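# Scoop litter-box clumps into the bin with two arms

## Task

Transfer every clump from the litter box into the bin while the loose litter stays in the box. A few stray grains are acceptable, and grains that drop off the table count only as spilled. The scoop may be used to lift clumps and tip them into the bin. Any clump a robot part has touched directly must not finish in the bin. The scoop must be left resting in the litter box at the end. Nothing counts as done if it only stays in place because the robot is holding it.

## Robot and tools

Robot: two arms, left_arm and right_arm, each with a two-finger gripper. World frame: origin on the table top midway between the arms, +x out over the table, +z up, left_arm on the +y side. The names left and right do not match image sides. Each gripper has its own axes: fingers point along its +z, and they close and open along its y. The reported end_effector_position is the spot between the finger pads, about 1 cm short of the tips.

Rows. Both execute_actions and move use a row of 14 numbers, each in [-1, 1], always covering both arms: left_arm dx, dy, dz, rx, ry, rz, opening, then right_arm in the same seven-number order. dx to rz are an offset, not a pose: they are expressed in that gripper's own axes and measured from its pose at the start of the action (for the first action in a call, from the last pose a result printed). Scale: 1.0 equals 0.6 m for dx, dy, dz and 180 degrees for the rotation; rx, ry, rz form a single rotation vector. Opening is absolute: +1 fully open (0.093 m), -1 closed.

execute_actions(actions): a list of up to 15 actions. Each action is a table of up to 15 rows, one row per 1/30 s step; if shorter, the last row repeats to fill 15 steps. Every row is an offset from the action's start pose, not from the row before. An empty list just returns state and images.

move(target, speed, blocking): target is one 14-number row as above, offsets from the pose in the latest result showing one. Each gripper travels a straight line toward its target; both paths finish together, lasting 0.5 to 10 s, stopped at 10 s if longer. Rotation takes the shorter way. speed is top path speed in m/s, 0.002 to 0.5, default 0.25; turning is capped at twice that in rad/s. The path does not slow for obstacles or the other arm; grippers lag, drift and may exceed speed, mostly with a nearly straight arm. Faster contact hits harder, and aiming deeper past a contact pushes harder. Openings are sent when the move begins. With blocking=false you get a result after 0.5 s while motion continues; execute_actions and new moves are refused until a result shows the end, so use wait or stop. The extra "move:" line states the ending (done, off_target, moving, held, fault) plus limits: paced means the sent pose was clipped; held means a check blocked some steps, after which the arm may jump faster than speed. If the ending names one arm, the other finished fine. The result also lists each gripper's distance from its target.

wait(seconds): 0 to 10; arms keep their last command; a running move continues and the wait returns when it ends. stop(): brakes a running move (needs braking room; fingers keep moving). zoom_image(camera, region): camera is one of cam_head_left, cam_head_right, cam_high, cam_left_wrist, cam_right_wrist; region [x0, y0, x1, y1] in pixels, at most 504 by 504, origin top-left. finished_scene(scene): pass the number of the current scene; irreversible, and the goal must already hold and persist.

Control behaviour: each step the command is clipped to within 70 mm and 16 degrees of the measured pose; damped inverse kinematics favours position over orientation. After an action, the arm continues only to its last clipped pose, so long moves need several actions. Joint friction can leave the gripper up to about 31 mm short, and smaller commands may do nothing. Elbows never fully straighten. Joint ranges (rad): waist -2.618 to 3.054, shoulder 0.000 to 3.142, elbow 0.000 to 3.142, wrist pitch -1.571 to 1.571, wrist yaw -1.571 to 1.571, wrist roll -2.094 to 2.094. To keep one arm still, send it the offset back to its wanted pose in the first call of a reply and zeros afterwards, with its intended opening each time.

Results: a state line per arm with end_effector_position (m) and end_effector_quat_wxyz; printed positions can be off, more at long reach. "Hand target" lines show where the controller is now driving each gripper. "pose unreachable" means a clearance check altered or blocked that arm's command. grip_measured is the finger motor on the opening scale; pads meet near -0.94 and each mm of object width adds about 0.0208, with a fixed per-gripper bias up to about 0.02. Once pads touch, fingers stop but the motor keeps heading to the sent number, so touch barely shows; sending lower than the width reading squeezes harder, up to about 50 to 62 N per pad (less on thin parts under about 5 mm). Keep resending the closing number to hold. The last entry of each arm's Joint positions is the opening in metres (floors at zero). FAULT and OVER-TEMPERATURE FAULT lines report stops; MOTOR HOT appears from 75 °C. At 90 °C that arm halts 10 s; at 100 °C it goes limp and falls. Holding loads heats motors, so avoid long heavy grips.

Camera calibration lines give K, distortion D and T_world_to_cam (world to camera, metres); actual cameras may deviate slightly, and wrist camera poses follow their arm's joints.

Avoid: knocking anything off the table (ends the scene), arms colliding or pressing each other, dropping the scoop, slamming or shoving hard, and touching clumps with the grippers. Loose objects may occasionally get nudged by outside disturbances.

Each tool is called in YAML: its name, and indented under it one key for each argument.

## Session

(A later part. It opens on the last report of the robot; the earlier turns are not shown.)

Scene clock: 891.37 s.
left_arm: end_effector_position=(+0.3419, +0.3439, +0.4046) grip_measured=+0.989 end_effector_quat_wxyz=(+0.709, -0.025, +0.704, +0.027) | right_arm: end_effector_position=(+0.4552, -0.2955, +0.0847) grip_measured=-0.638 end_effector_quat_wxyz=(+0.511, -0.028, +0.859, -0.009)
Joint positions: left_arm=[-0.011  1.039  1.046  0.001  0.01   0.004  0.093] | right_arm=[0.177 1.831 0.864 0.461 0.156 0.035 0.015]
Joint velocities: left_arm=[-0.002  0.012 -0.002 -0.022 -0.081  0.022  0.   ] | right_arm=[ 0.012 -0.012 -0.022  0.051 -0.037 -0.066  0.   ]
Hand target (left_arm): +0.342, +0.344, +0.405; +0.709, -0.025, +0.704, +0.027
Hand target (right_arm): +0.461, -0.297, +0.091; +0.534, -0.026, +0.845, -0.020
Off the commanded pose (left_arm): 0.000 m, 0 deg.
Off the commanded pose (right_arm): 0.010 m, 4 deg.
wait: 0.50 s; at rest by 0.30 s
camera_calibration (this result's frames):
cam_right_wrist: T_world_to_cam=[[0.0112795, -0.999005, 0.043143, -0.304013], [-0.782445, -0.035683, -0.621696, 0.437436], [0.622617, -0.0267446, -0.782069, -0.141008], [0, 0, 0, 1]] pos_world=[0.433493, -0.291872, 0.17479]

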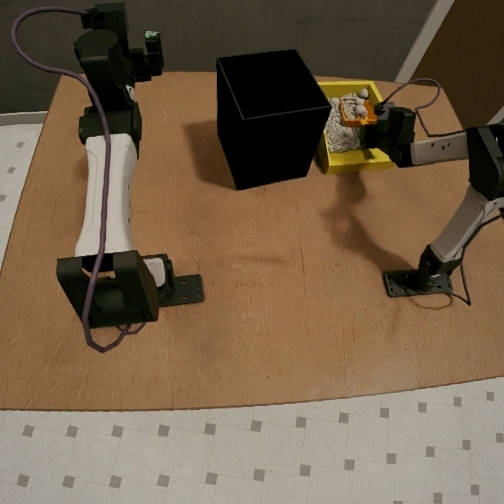

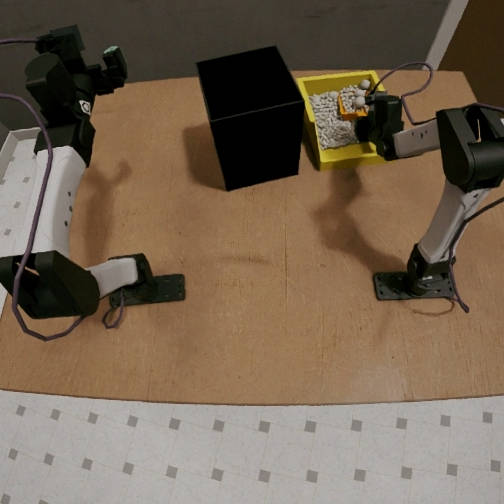

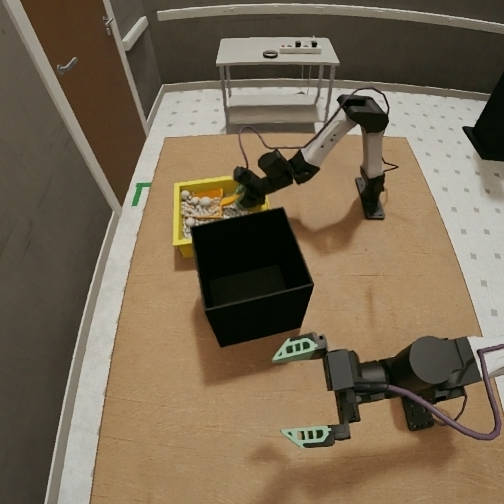

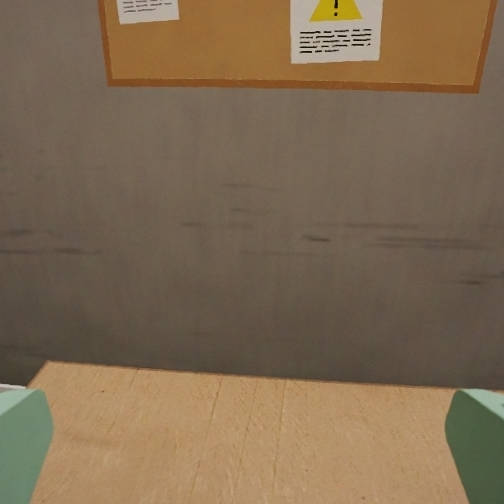

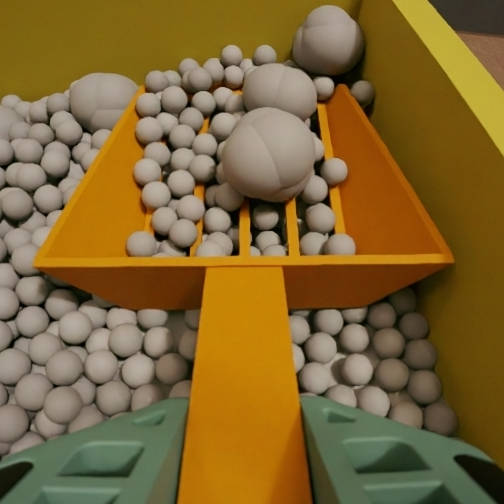

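execute_actions:
  actions:
    - [[0,0,0,0,0,0,1,-0.011,0,0,0.004,-0.017,-0.006,-0.68],[0,0,0,0,0,0,1,-0.009,0,-0.003,0.004,-0.017,-0.006,-0.68],[0,0,0,0,0,0,1,-0.007,0,-0.006,0.004,-0.018,-0.006,-0.68],[0,0,0,0,0,0,1,-0.005,0,-0.0083,0.004,-0.021,-0.006,-0.68],[0,0,0,0,0,0,1,-0.005,0,-0.0083,0.004,-0.024,-0.006,-0.68],[0,0,0,0,0,0,1,-0.005,0,-0.0083,0.004,-0.027,-0.006,-0.68],[0,0,0,0,0,0,1,-0.005,0,-0.0083,0.004,-0.03,-0.006,-0.68],[0,0,0,0,0,0,1,-0.005,0,-0.0083,0.004,-0.033,-0.006,-0.68],[0,0,0,0,0,0,1,-0.005,0,-0.0083,0.004,-0.036,-0.006,-0.68],[0,0,0,0,0,0,1,-0.005,0,-0.0083,0.004,-0.039,-0.006,-0.68],[0,0,0,0,0,0,1,-0.005,0,-0.0083,0.004,-0.042,-0.006,-0.68],[0,0,0,0,0,0,1,-0.005,0,-0.0083,0.004,-0.045,-0.006,-0.68],[0,0,0,0,0,0,1,-0.005,0,-0.0083,0.004,-0.048,-0.006,-0.68],[0,0,0,0,0,0,1,-0.005,0,-0.0083,0.004,-0.052,-0.006,-0.68],[0,0,0,0,0,0,1,-0.005,0,-0.0083,0.004,-0.055,-0.006,-0.68]]

wait:
  seconds: 0.5

zoom_image:
  camera: "cam_high"
  region: [170, 160, 280, 240]

Scene clock: 913.33 s.
left_arm: end_effector_position=(+0.3419, +0.3439, +0.4046) grip_measured=+0.989 end_effector_quat_wxyz=(+0.709, -0.025, +0.704, +0.027) | right_arm: end_effector_position=(+0.4477, -0.2974, +0.0803) grip_measured=-0.638 end_effector_quat_wxyz=(+0.544, -0.033, +0.839, -0.012)
Joint positions: left_arm=[-0.011  1.039  1.046  0.001  0.01   0.004  0.093] | right_arm=[0.177 1.847 0.767 0.653 0.16  0.012 0.015]
Joint velocities: left_arm=[ 0.027  0.022  0.002 -0.037  0.095 -0.007 -0.   ] | right_arm=[ 0.002  0.159 -0.183  0.564  0.051  0.037  0.   ]
Hand target (left_arm): +0.342, +0.344, +0.405; +0.709, -0.025, +0.704, +0.027
Hand target (right_arm): +0.451, -0.296, +0.091; +0.578, -0.031, +0.815, -0.017
Off the commanded pose (left_arm): 0.000 m, 0 deg.
Off the commanded pose (right_arm): 0.011 m, 5 deg.
camera_calibration (this result's frames):
cam_right_wrist: T_world_to_cam=[[0.0147182, -0.99858, 0.0512073, -0.307722], [-0.731236, -0.0456787, -0.680593, 0.407634], [0.681965, -0.0274275, -0.73087, -0.170679], [0, 0, 0, 1]] pos_world=[0.419003, -0.293346, 0.168446]

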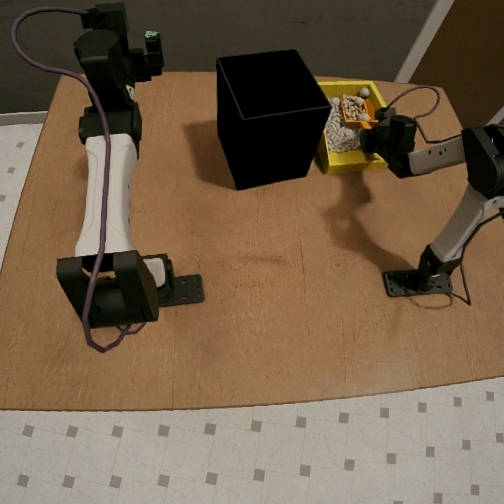

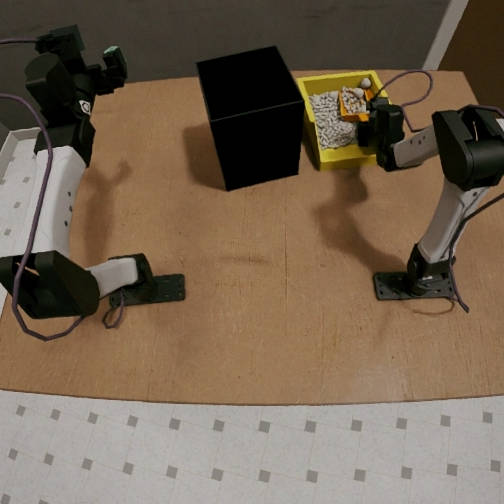

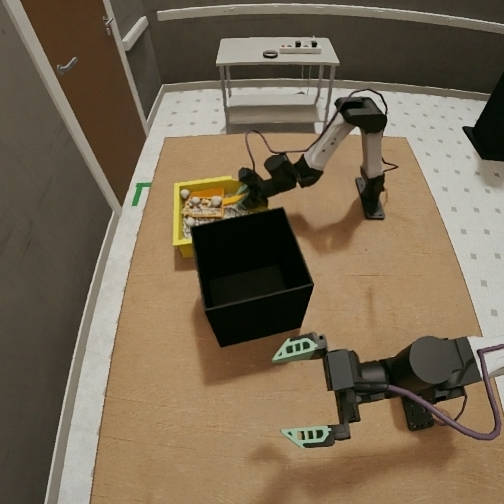

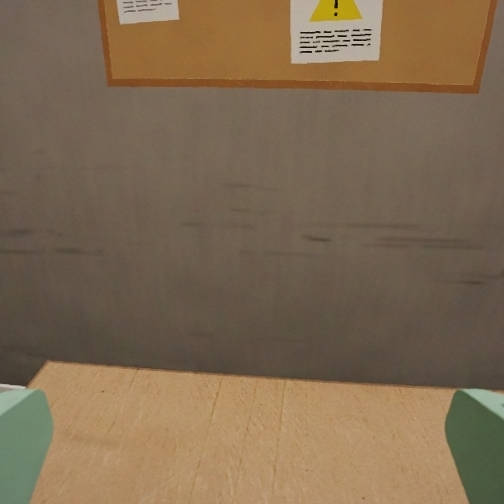

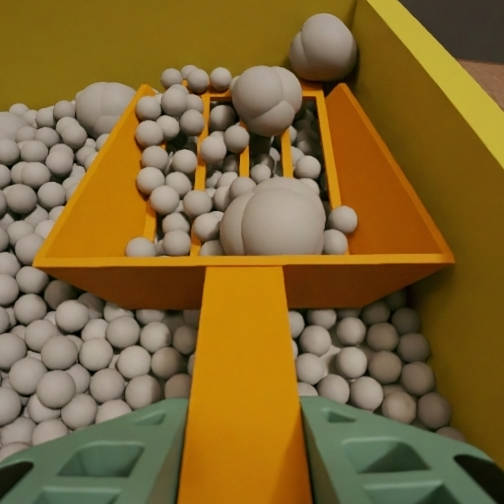

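Scene clock: 913.83 s.
left_arm: end_effector_position=(+0.3419, +0.3439, +0.4046) grip_measured=+0.989 end_effector_quat_wxyz=(+0.709, -0.025, +0.704, +0.027) | right_arm: end_effector_position=(+0.4482, -0.2985, +0.0805) grip_measured=-0.638 end_effector_quat_wxyz=(+0.555, -0.033, +0.831, -0.015)
Joint positions: left_arm=[-0.011  1.039  1.046  0.001  0.01   0.004  0.093] | right_arm=[0.177 1.86  0.751 0.71  0.167 0.004 0.015]
Joint velocities: left_arm=[-0.007  0.002 -0.002 -0.051 -0.095 -0.007 -0.001] | right_arm=[ 0.002 -0.022  0.002 -0.125 -0.007  0.007  0.   ]
Hand target (left_arm): +0.342, +0.344, +0.405; +0.709, -0.025, +0.704, +0.027
Hand target (right_arm): +0.451, -0.296, +0.091; +0.578, -0.032, +0.815, -0.017
Off the commanded pose (left_arm): 0.000 m, 0 deg.
Off the commanded pose (right_arm): 0.011 m, 4 deg.
wait: 0.50 s; at rest by 0.30 s
camera_calibration (this result's frames):
cam_right_wrist: T_world_to_cam=[[0.0106403, -0.99834, 0.0566056, -0.307283], [-0.712583, -0.0472841, -0.699993, 0.400761], [0.701507, -0.0328881, -0.711903, -0.182794], [0, 0, 0, 1]] pos_world=[0.417077, -0.293835, 0.167792]

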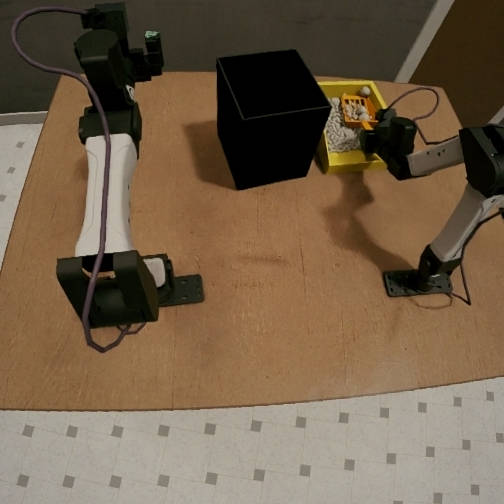

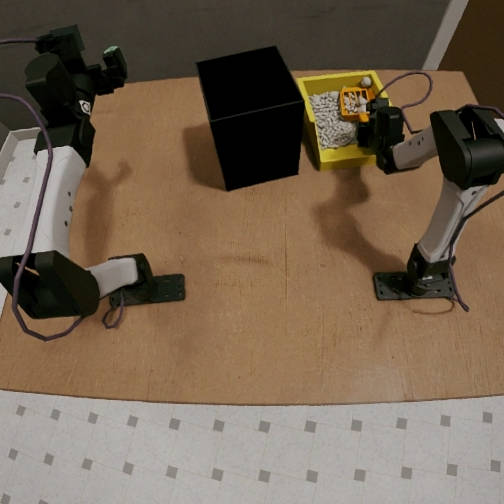

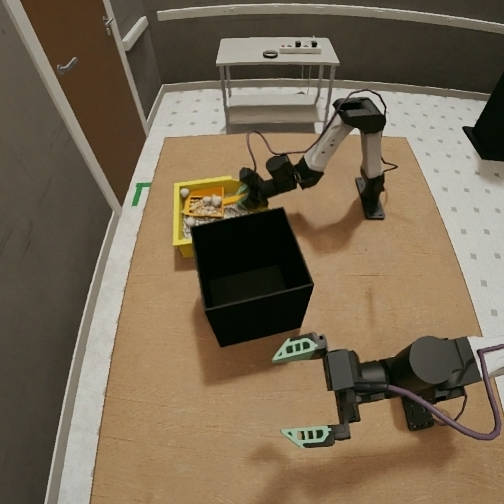

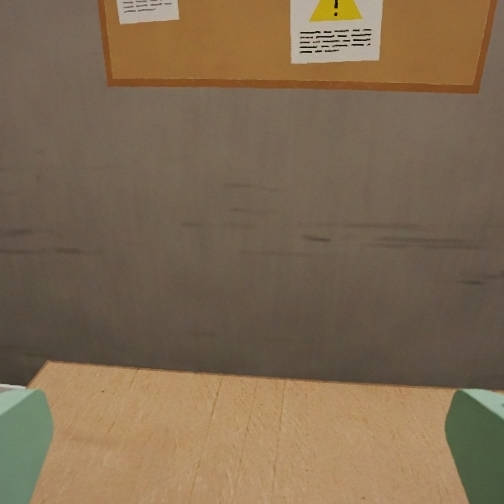

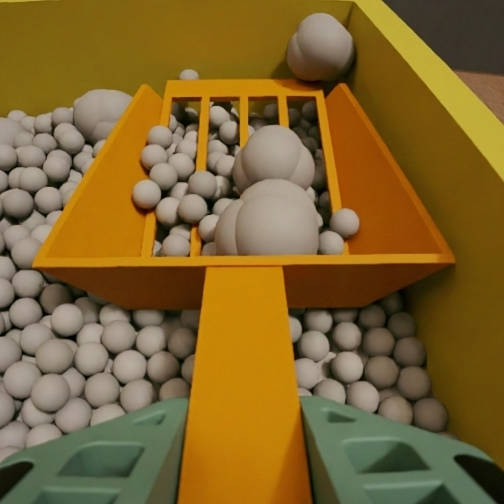

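Region (170, 160, 280, 240) of cam_high's 504x504 image, scaled by 4.582, with more detail than that image has; it fills the top 367 rows of this view, and the rest is white.

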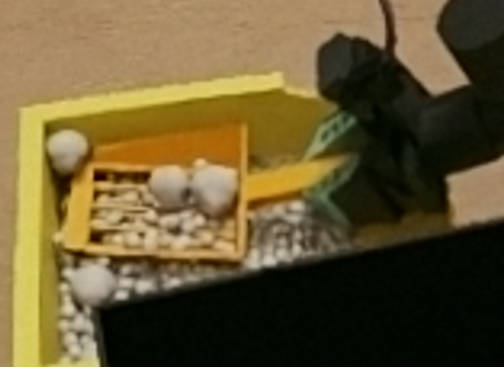

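execute_actions:
  actions:
    - [[0,0,0,0,0,0,1,-0.0183,0.001,-0.0006,0,-0.0155,0,-0.68],[0,0,0,0,0,0,1,-0.0185,0,0.0008,0,-0.014,0,-0.68],[0,0,0,0,0,0,1,-0.0188,-0.001,0.0023,0,-0.0124,0,-0.68],[0,0,0,0,0,0,1,-0.019,-0.002,0.0037,0,-0.011,0,-0.68],[0,0,0,0,0,0,1,-0.0193,-0.003,0.0051,0,-0.0093,0,-0.68],[0,0,0,0,0,0,1,-0.0195,-0.004,0.0065,0,-0.0078,0,-0.68],[0,0,0,0,0,0,1,-0.0198,-0.005,0.008,0,-0.0063,0,-0.68],[0,0,0,0,0,0,1,-0.02,-0.0055,0.0094,0,-0.0047,0,-0.68],[0,0,0,0,0,0,1,-0.0203,-0.0065,0.0108,0,-0.0032,0,-0.68],[0,0,0,0,0,0,1,-0.0205,-0.0073,0.0122,0,-0.0017,0,-0.68],[0,0,0,0,0,0,1,-0.0208,-0.0082,0.0136,0,0,0,-0.68],[0,0,0,0,0,0,1,-0.021,-0.009,0.015,0,0.0014,0,-0.68],[0,0,0,0,0,0,1,-0.0213,-0.01,0.0165,0,0.003,0,-0.68],[0,0,0,0,0,0,1,-0.0215,-0.011,0.0179,0,0.0045,0,-0.68],[0,0,0,0,0,0,1,-0.0218,-0.0118,0.0193,0,0.006,0,-0.68]]

wait:
  seconds: 0.5

zoom_image:
  camera: "cam_high"
  region: [170, 160, 280, 240]

Scene clock: 927.47 s.
left_arm: end_effector_position=(+0.3419, +0.3439, +0.4046) grip_measured=+0.989 end_effector_quat_wxyz=(+0.709, -0.025, +0.704, +0.027) | right_arm: end_effector_position=(+0.4527, -0.2990, +0.0807) grip_measured=-0.638 end_effector_quat_wxyz=(+0.545, -0.035, +0.838, -0.012)
Joint positions: left_arm=[-0.011  1.039  1.046  0.001  0.01   0.004  0.093] | right_arm=[0.169 1.86  0.785 0.651 0.151 0.003 0.015]
Joint velocities: left_arm=[-0.037 -0.007 -0.017  0.051 -0.066 -0.139  0.   ] | right_arm=[-0.051 -0.022  0.203 -0.315 -0.066 -0.007 -0.   ]
Hand target (left_arm): +0.342, +0.344, +0.405; +0.709, -0.025, +0.704, +0.027
Hand target (right_arm): +0.463, -0.305, +0.089; +0.548, -0.033, +0.836, -0.016
Off the commanded pose (left_arm): 0.000 m, 0 deg.
Off the commanded pose (right_arm): 0.015 m, 1 deg.
camera_calibration (this result's frames):
cam_right_wrist: T_world_to_cam=[[0.0182814, -0.998298, 0.0553824, -0.311281], [-0.72965, -0.0511915, -0.681902, 0.40926], [0.683577, -0.0279436, -0.729343, -0.17487], [0, 0, 0, 1]] pos_world=[0.423844, -0.294687, 0.168775]

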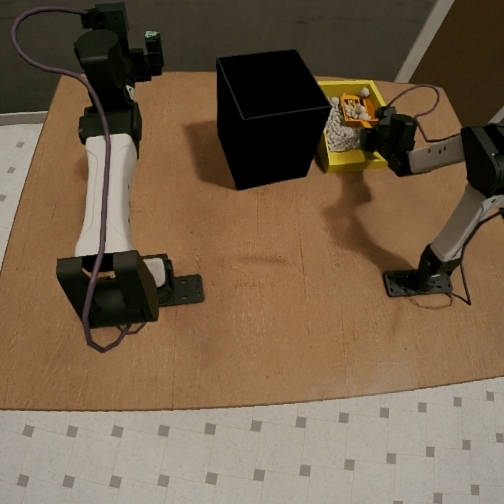

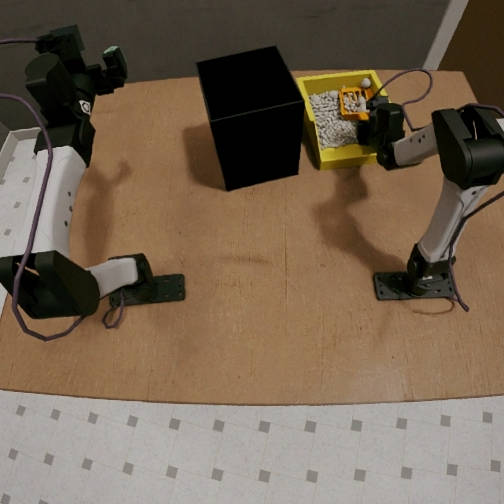

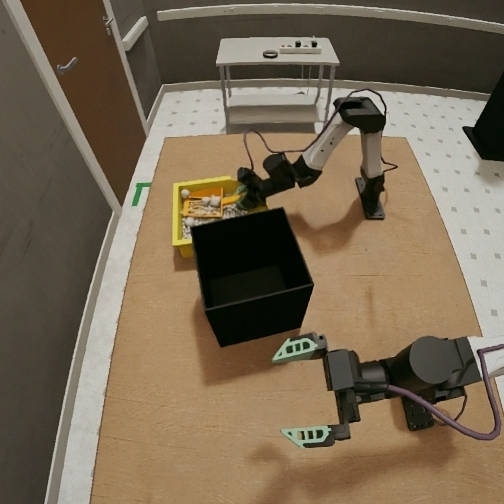

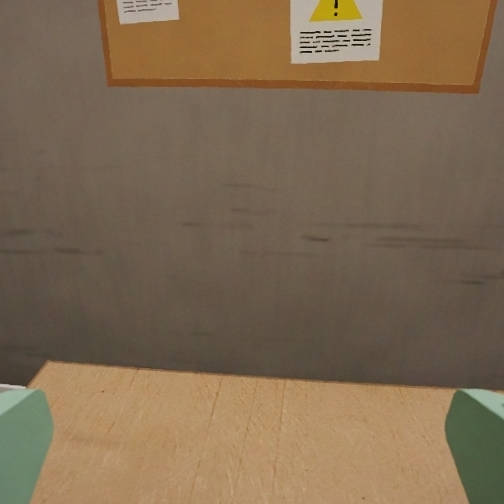

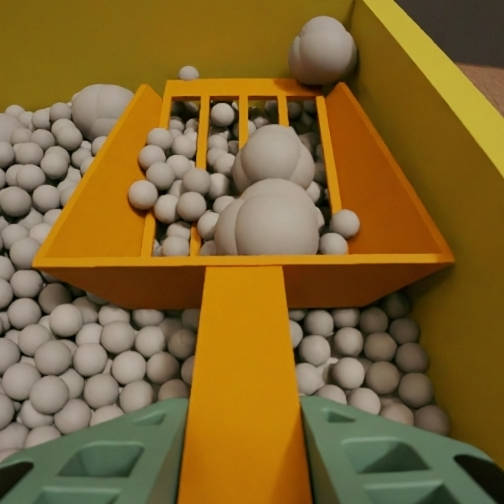

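Scene clock: 927.97 s.
left_arm: end_effector_position=(+0.3419, +0.3439, +0.4046) grip_measured=+0.989 end_effector_quat_wxyz=(+0.709, -0.025, +0.704, +0.027) | right_arm: end_effector_position=(+0.4545, -0.2995, +0.0807) grip_measured=-0.638 end_effector_quat_wxyz=(+0.540, -0.036, +0.841, -0.011)
Joint positions: left_arm=[-0.011  1.039  1.046  0.001  0.01   0.004  0.093] | right_arm=[0.165 1.86  0.8   0.625 0.143 0.003 0.015]
Joint velocities: left_arm=[ 0.012 -0.002 -0.007 -0.007 -0.022 -0.007 -0.001] | right_arm=[-0.017 -0.002  0.002  0.037  0.066 -0.022 -0.001]
Hand target (left_arm): +0.342, +0.344, +0.405; +0.709, -0.025, +0.704, +0.027
Hand target (right_arm): +0.463, -0.305, +0.089; +0.548, -0.033, +0.836, -0.016
Off the commanded pose (left_arm): 0.000 m, 0 deg.
Off the commanded pose (right_arm): 0.013 m, 1 deg.
wait: 0.50 s; at rest by 0.20 s
camera_calibration (this result's frames):
cam_right_wrist: T_world_to_cam=[[0.0218024, -0.998282, 0.0543874, -0.313277], [-0.737258, -0.0527971, -0.673545, 0.41281], [0.67526, -0.0254127, -0.737142, -0.170936], [0, 0, 0, 1]] pos_world=[0.426603, -0.295287, 0.16908]

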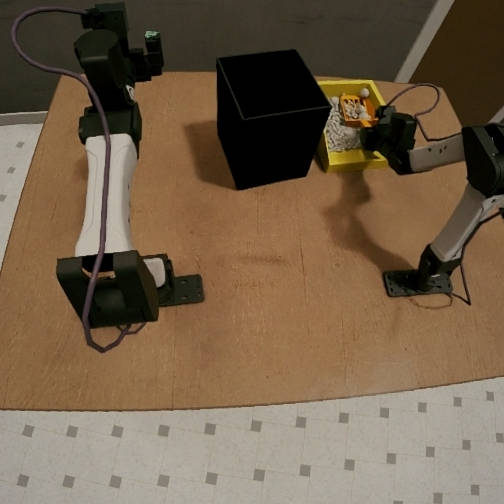

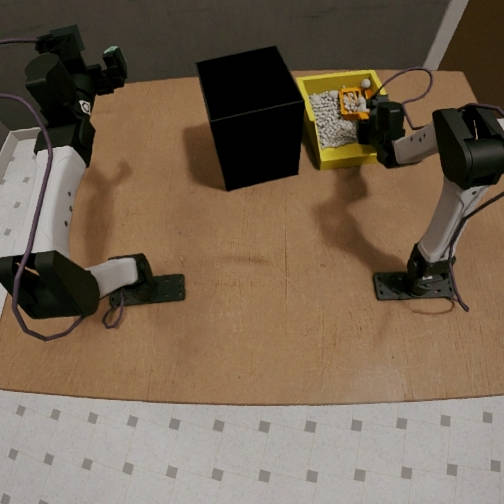

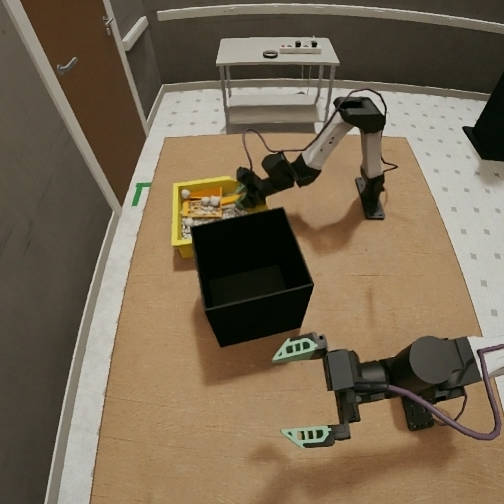

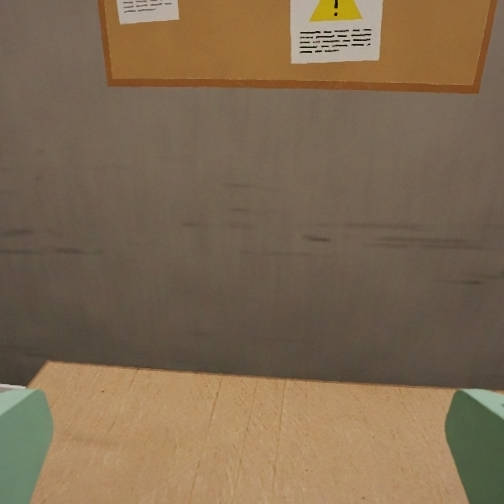

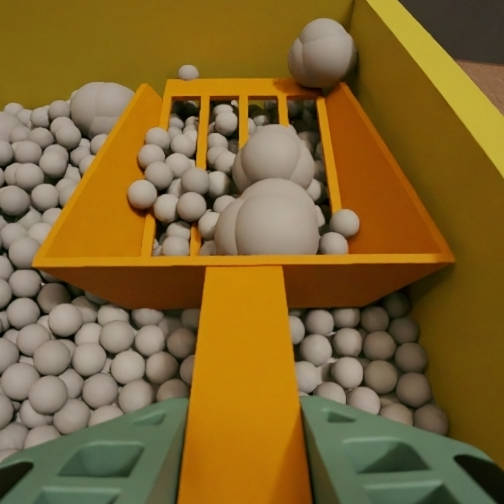

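Region (170, 160, 280, 240) of cam_high's 504x504 image, scaled by 4.582, with more detail than that image has; it fills the top 367 rows of this view, and the rest is white.

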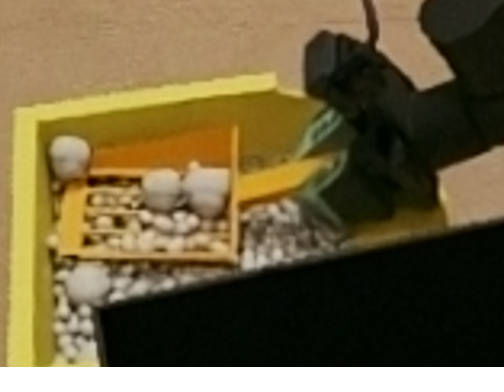

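execute_actions:
  actions:
    - [[0,0,0,0,0,0,1,-0.017,-0.008,0.004,0.002,-0.007,-0.003,-0.68],[0,0,0,0,0,0,1,-0.017,-0.008,0.003,0.003,-0.0085,-0.0055,-0.68],[0,0,0,0,0,0,1,-0.017,-0.008,0.002,0.004,-0.01,-0.008,-0.68],[0,0,0,0,0,0,1,-0.0167,-0.007,0.001,0.005,-0.0115,-0.010,-0.68],[0,0,0,0,0,0,1,-0.0165,-0.007,0,0.006,-0.013,-0.0125,-0.68],[0,0,0,0,0,0,1,-0.0163,-0.007,-0.001,0.007,-0.0145,-0.015,-0.68],[0,0,0,0,0,0,1,-0.0163,-0.007,-0.0015,0.008,-0.016,-0.017,-0.68],[0,0,0,0,0,0,1,-0.0163,-0.007,-0.0015,0.009,-0.0175,-0.0195,-0.68],[0,0,0,0,0,0,1,-0.0163,-0.007,-0.0015,0.010,-0.019,-0.022,-0.68],[0,0,0,0,0,0,1,-0.0163,-0.007,-0.0015,0.011,-0.0205,-0.024,-0.68],[0,0,0,0,0,0,1,-0.0163,-0.007,-0.0015,0.012,-0.022,-0.0265,-0.68],[0,0,0,0,0,0,1,-0.0163,-0.007,-0.0015,0.013,-0.0235,-0.029,-0.68],[0,0,0,0,0,0,1,-0.0163,-0.007,-0.0015,0.014,-0.025,-0.031,-0.68],[0,0,0,0,0,0,1,-0.0163,-0.007,-0.0015,0.015,-0.0265,-0.0335,-0.68],[0,0,0,0,0,0,1,-0.0163,-0.007,-0.0015,0.0162,-0.028,-0.0354,-0.68]]

wait:
  seconds: 0.5

Scene clock: 944.53 s.
left_arm: end_effector_position=(+0.3419, +0.3439, +0.4046) grip_measured=+0.989 end_effector_quat_wxyz=(+0.709, -0.025, +0.704, +0.027) | right_arm: end_effector_position=(+0.4542, -0.3027, +0.0831) grip_measured=-0.638 end_effector_quat_wxyz=(+0.549, -0.063, +0.833, -0.039)
Joint positions: left_arm=[-0.011  1.039  1.046  0.001  0.01   0.004  0.093] | right_arm=[ 0.165  1.861  0.784  0.665  0.162 -0.076  0.015]
Joint velocities: left_arm=[ 0.002 -0.012 -0.007  0.007 -0.066  0.007  0.   ] | right_arm=[-0.017  0.046 -0.076  0.227  0.066 -0.198 -0.   ]
Hand target (left_arm): +0.342, +0.344, +0.405; +0.709, -0.025, +0.704, +0.027
Hand target (right_arm): +0.457, -0.303, +0.090; +0.572, -0.068, +0.815, -0.060
Off the commanded pose (left_arm): 0.000 m, 0 deg.
Off the commanded pose (right_arm): 0.008 m, 5 deg.
camera_calibration (this result's frames):
cam_right_wrist: T_world_to_cam=[[0.0345828, -0.990949, 0.129708, -0.326406], [-0.718587, -0.114855, -0.685887, 0.387778], [0.694576, -0.0694864, -0.716056, -0.192848], [0, 0, 0, 1]] pos_world=[0.423888, -0.292314, 0.170219]

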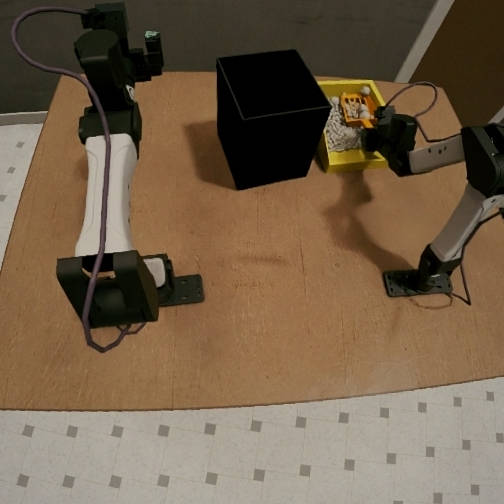

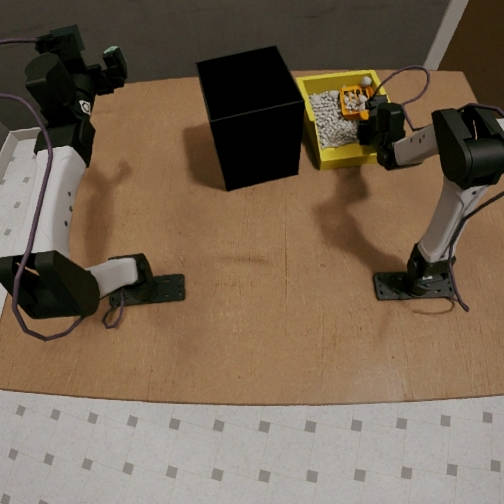

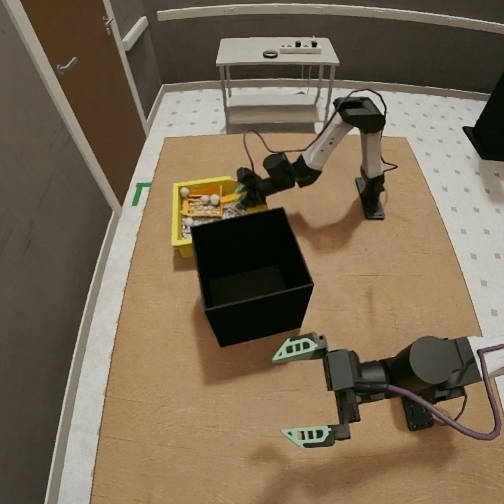

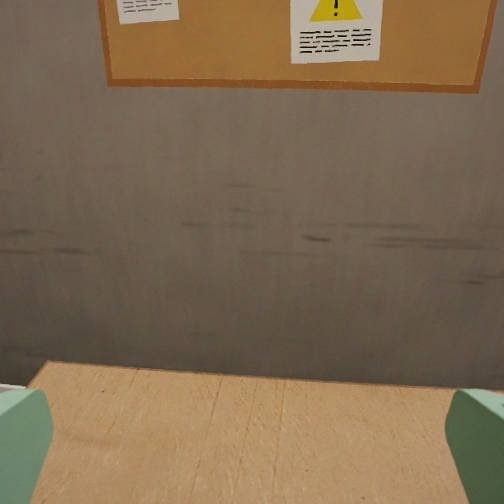

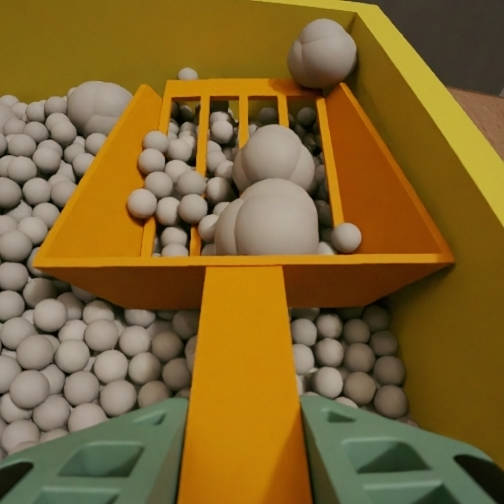

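Scene clock: 945.03 s.
left_arm: end_effector_position=(+0.3419, +0.3439, +0.4046) grip_measured=+0.989 end_effector_quat_wxyz=(+0.709, -0.025, +0.704, +0.027) | right_arm: end_effector_position=(+0.4550, -0.3048, +0.0841) grip_measured=-0.638 end_effector_quat_wxyz=(+0.554, -0.071, +0.827, -0.053)
Joint positions: left_arm=[-0.011  1.039  1.046  0.001  0.01   0.004  0.093] | right_arm=[ 0.165  1.868  0.779  0.694  0.175 -0.108  0.015]
Joint velocities: left_arm=[-0.007  0.002 -0.002  0.051 -0.037 -0.022 -0.001] | right_arm=[-0.012  0.017  0.012  0.066  0.007  0.051  0.002]
Hand target (left_arm): +0.342, +0.344, +0.405; +0.709, -0.025, +0.704, +0.027
Hand target (right_arm): +0.457, -0.303, +0.090; +0.572, -0.068, +0.815, -0.060
Off the commanded pose (left_arm): 0.000 m, 0 deg.
Off the commanded pose (right_arm): 0.007 m, 3 deg.
wait: 0.50 s; at rest by 0.37 s
camera_calibration (this result's frames):
cam_right_wrist: T_world_to_cam=[[0.0318428, -0.986345, 0.161582, -0.32873], [-0.707402, -0.136448, -0.693516, 0.377799], [0.706093, -0.09222, -0.702088, -0.206264], [0, 0, 0, 1]] pos_world=[0.423365, -0.291713, 0.170311]

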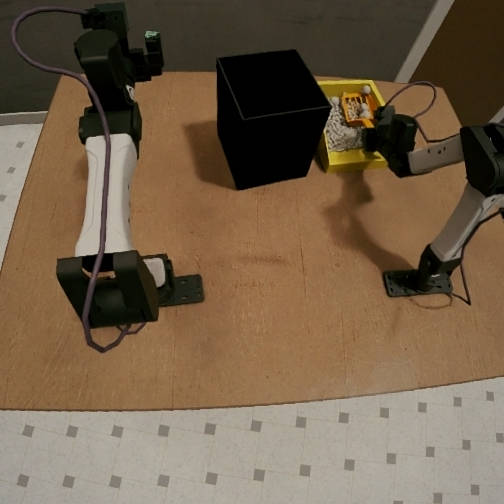

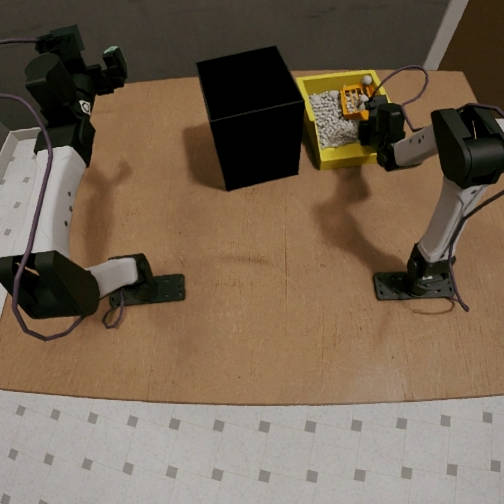

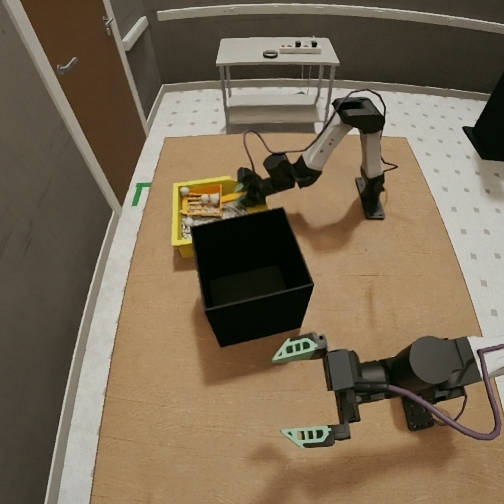

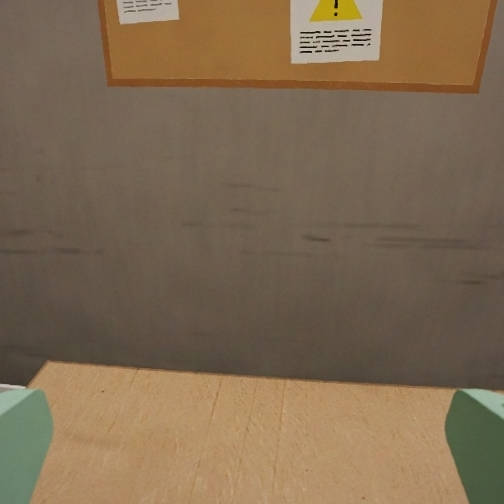

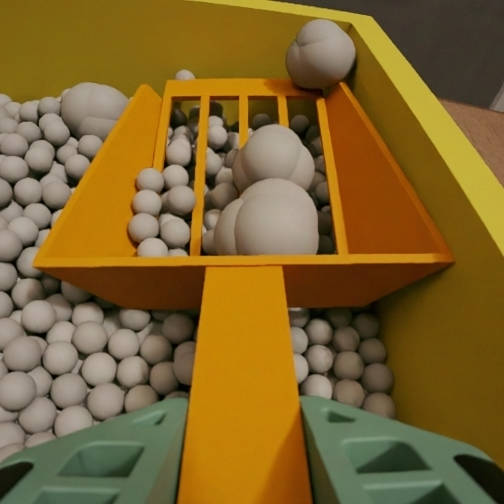

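move:
  target: [0,0,0,0,0,0,1,0.002,0.0267,-0.0695,0,-0.018,0,-0.68]
  speed: 0.045

Scene clock: 953.83 s.
left_arm: end_effector_position=(+0.3419, +0.3439, +0.4046) grip_measured=+0.989 end_effector_quat_wxyz=(+0.709, -0.025, +0.704, +0.027) | right_arm: end_effector_position=(+0.4152, -0.2928, +0.0825) grip_measured=-0.638 end_effector_quat_wxyz=(+0.554, -0.077, +0.827, -0.053)
Joint positions: left_arm=[-0.011  1.039  1.046  0.001  0.01   0.004  0.093] | right_arm=[ 0.226  1.762  0.625  0.737  0.226 -0.093  0.015]
Joint velocities: left_arm=[ 0.002  0.002 -0.002 -0.037  0.066  0.007  0.001] | right_arm=[-0.002  0.007 -0.007 -0.037  0.022  0.007 -0.001]
Hand target (left_arm): +0.342, +0.344, +0.405; +0.709, -0.025, +0.704, +0.027
Hand target (right_arm): +0.415, -0.289, +0.097; +0.577, -0.071, +0.812, -0.050
Off the commanded pose (left_arm): 0.000 m, 0 deg.
Off the commanded pose (right_arm): 0.014 m, 3 deg.
move: off_target (right_arm)
camera_calibration (this result's frames):
cam_right_wrist: T_world_to_cam=[[0.0409984, -0.984891, 0.168255, -0.319234], [-0.706833, -0.147609, -0.691808, 0.346507], [0.706191, -0.0905651, -0.702205, -0.17772], [0, 0, 0, 1]] pos_world=[0.383515, -0.279358, 0.168633]

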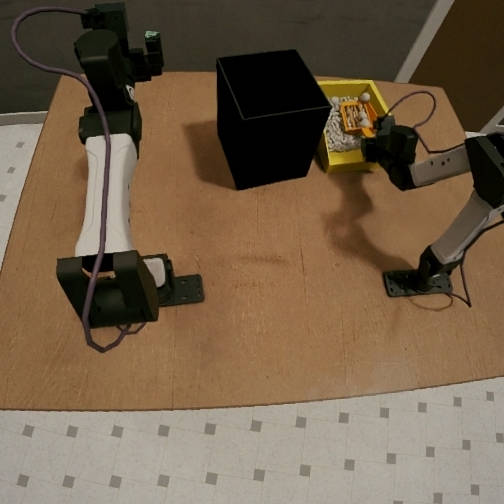

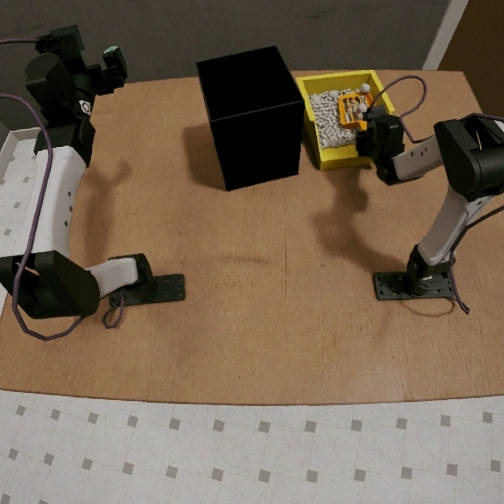

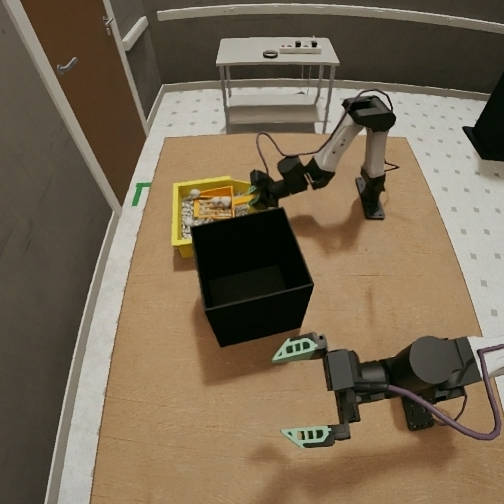

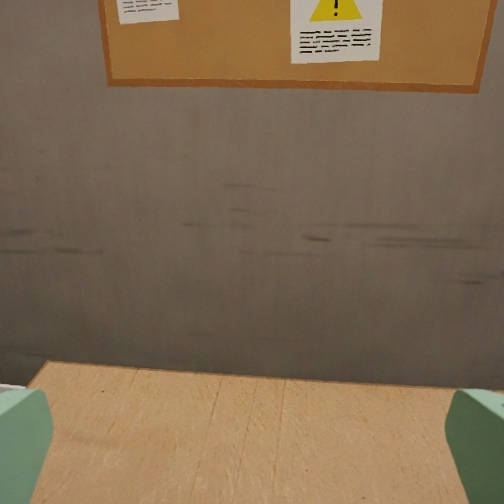

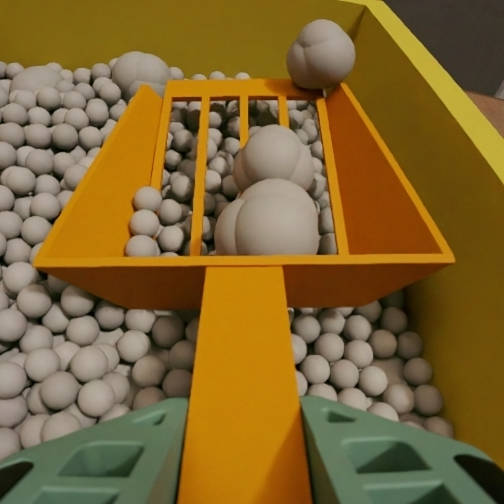

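move:
  target: [0,0,0,0,0,0,1,-0.0608,0.031,-0.022,0.012,-0.061,-0.033,-0.68]
  speed: 0.1

Scene clock: 960.50 s.
left_arm: end_effector_position=(+0.3419, +0.3439, +0.4046) grip_measured=+0.989 end_effector_quat_wxyz=(+0.709, -0.025, +0.704, +0.027) | right_arm: end_effector_position=(+0.4151, -0.2710, +0.1072) grip_measured=-0.638 end_effector_quat_wxyz=(+0.605, -0.116, +0.783, -0.088)
Joint positions: left_arm=[-0.011  1.039  1.046  0.001  0.01   0.004  0.093] | right_arm=[ 0.3    1.773  0.598  0.908  0.303 -0.211  0.015]
Joint velocities: left_arm=[-0.002 -0.012  0.012 -0.007 -0.007 -0.066 -0.001] | right_arm=[-0.007 -0.002 -0.017 -0.007  0.037 -0.037  0.001]
Hand target (left_arm): +0.342, +0.344, +0.405; +0.709, -0.025, +0.704, +0.027
Hand target (right_arm): +0.415, -0.268, +0.118; +0.627, -0.111, +0.766, -0.089
Off the commanded pose (left_arm): 0.000 m, 0 deg.
Off the commanded pose (right_arm): 0.011 m, 3 deg.
move: off_target (right_arm)
camera_calibration (this result's frames):
cam_right_wrist: T_world_to_cam=[[0.0490118, -0.96122, 0.271392, -0.309962], [-0.600514, -0.245481, -0.761, 0.303441], [0.798111, -0.125677, -0.589258, -0.218081], [0, 0, 0, 1]] pos_world=[0.371465, -0.25086, 0.186534]

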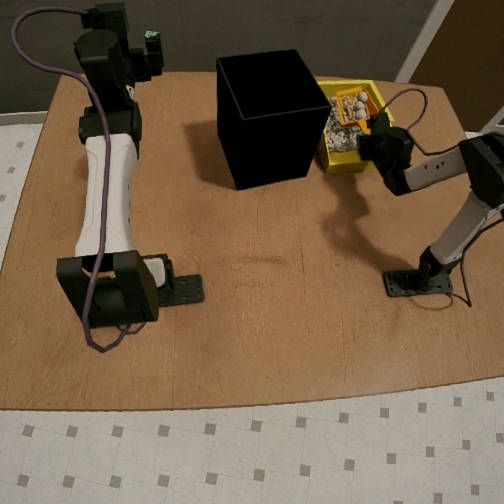

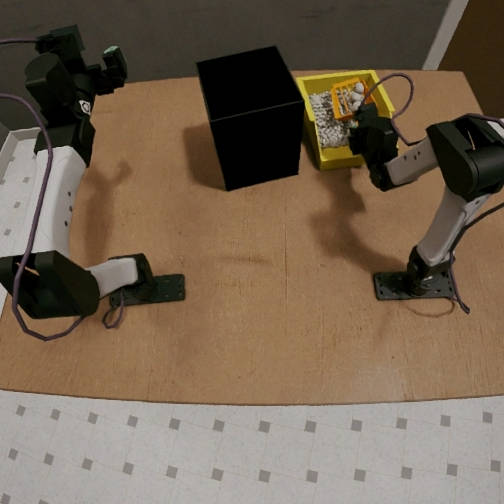

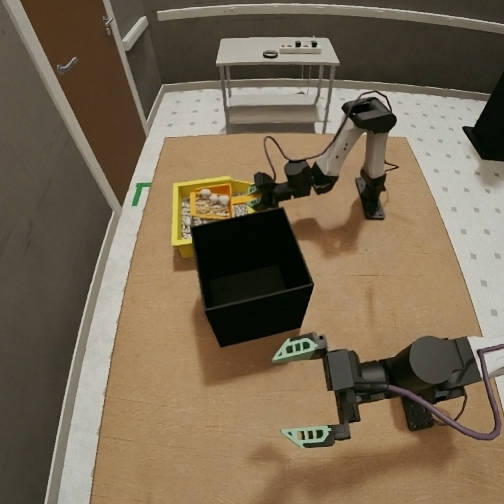

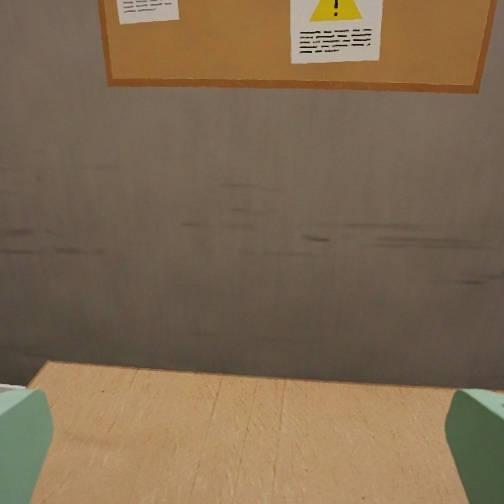

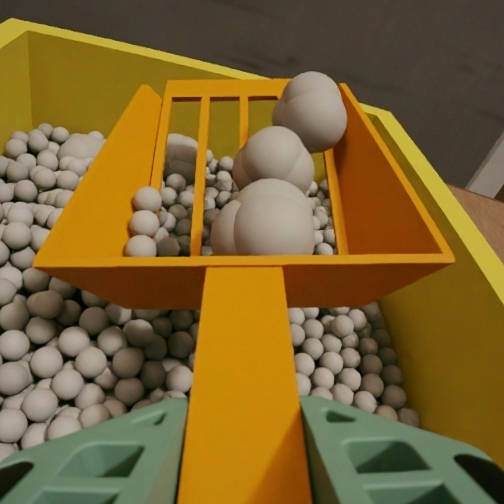

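move:
  target: [0,0,0,0,0,0,1,-0.408,-0.1205,-0.1717,-0.068,-0.0167,0.0974,-0.68]
  speed: 0.2

Scene clock: 1006.87 s.
left_arm: end_effector_position=(+0.3419, +0.3439, +0.4046) grip_measured=+0.989 end_effector_quat_wxyz=(+0.709, -0.025, +0.704, +0.027) | right_arm: end_effector_position=(+0.3821, -0.2692, +0.3582) grip_measured=-0.638 end_effector_quat_wxyz=(+0.592, -0.068, +0.798, +0.086)
Joint positions: left_arm=[-0.011  1.039  1.046  0.001  0.01   0.004  0.093] | right_arm=[ 0.207  1.275  1.278 -0.291 -0.005  0.058  0.015]
Joint velocities: left_arm=[ 0.002 -0.002  0.007 -0.022  0.007 -0.022  0.   ] | right_arm=[-0.007  0.012 -0.002 -0.037  0.022 -0.022 -0.   ]
Hand target (left_arm): +0.342, +0.344, +0.405; +0.709, -0.025, +0.704, +0.027
Hand target (right_arm): +0.382, -0.273, +0.380; +0.617, -0.063, +0.779, +0.090
Off the commanded pose (left_arm): 0.000 m, 0 deg.
Off the commanded pose (right_arm): 0.022 m, 4 deg.
move: off_target (right_arm)
camera_calibration (this result's frames):
cam_right_wrist: T_world_to_cam=[[0.183632, -0.980912, -0.0639668, -0.311358], [-0.635073, -0.0687158, -0.769389, 0.538892], [0.750307, 0.181908, -0.635569, 0.0740482], [0, 0, 0, 1]] pos_world=[0.343852, -0.281854, 0.441764]

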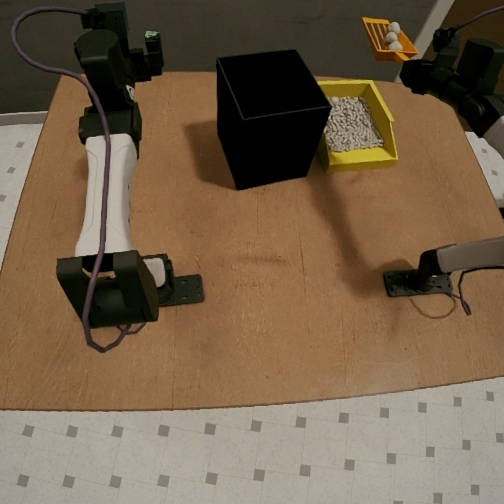

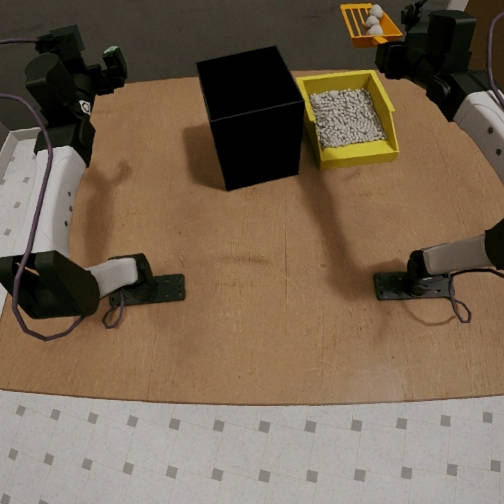

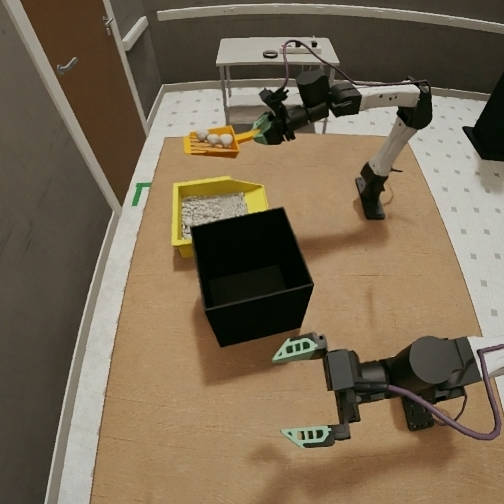

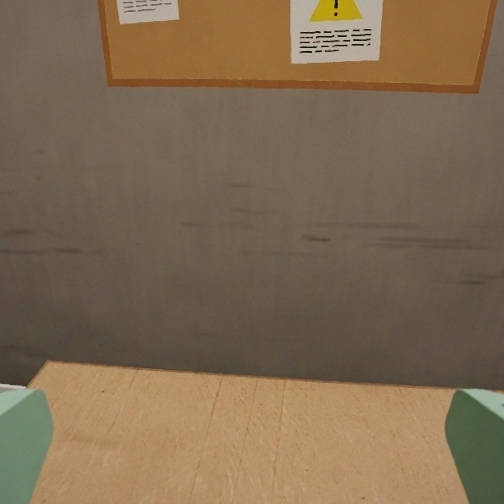

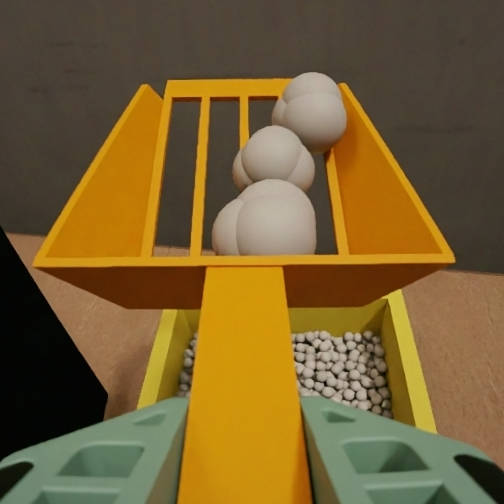

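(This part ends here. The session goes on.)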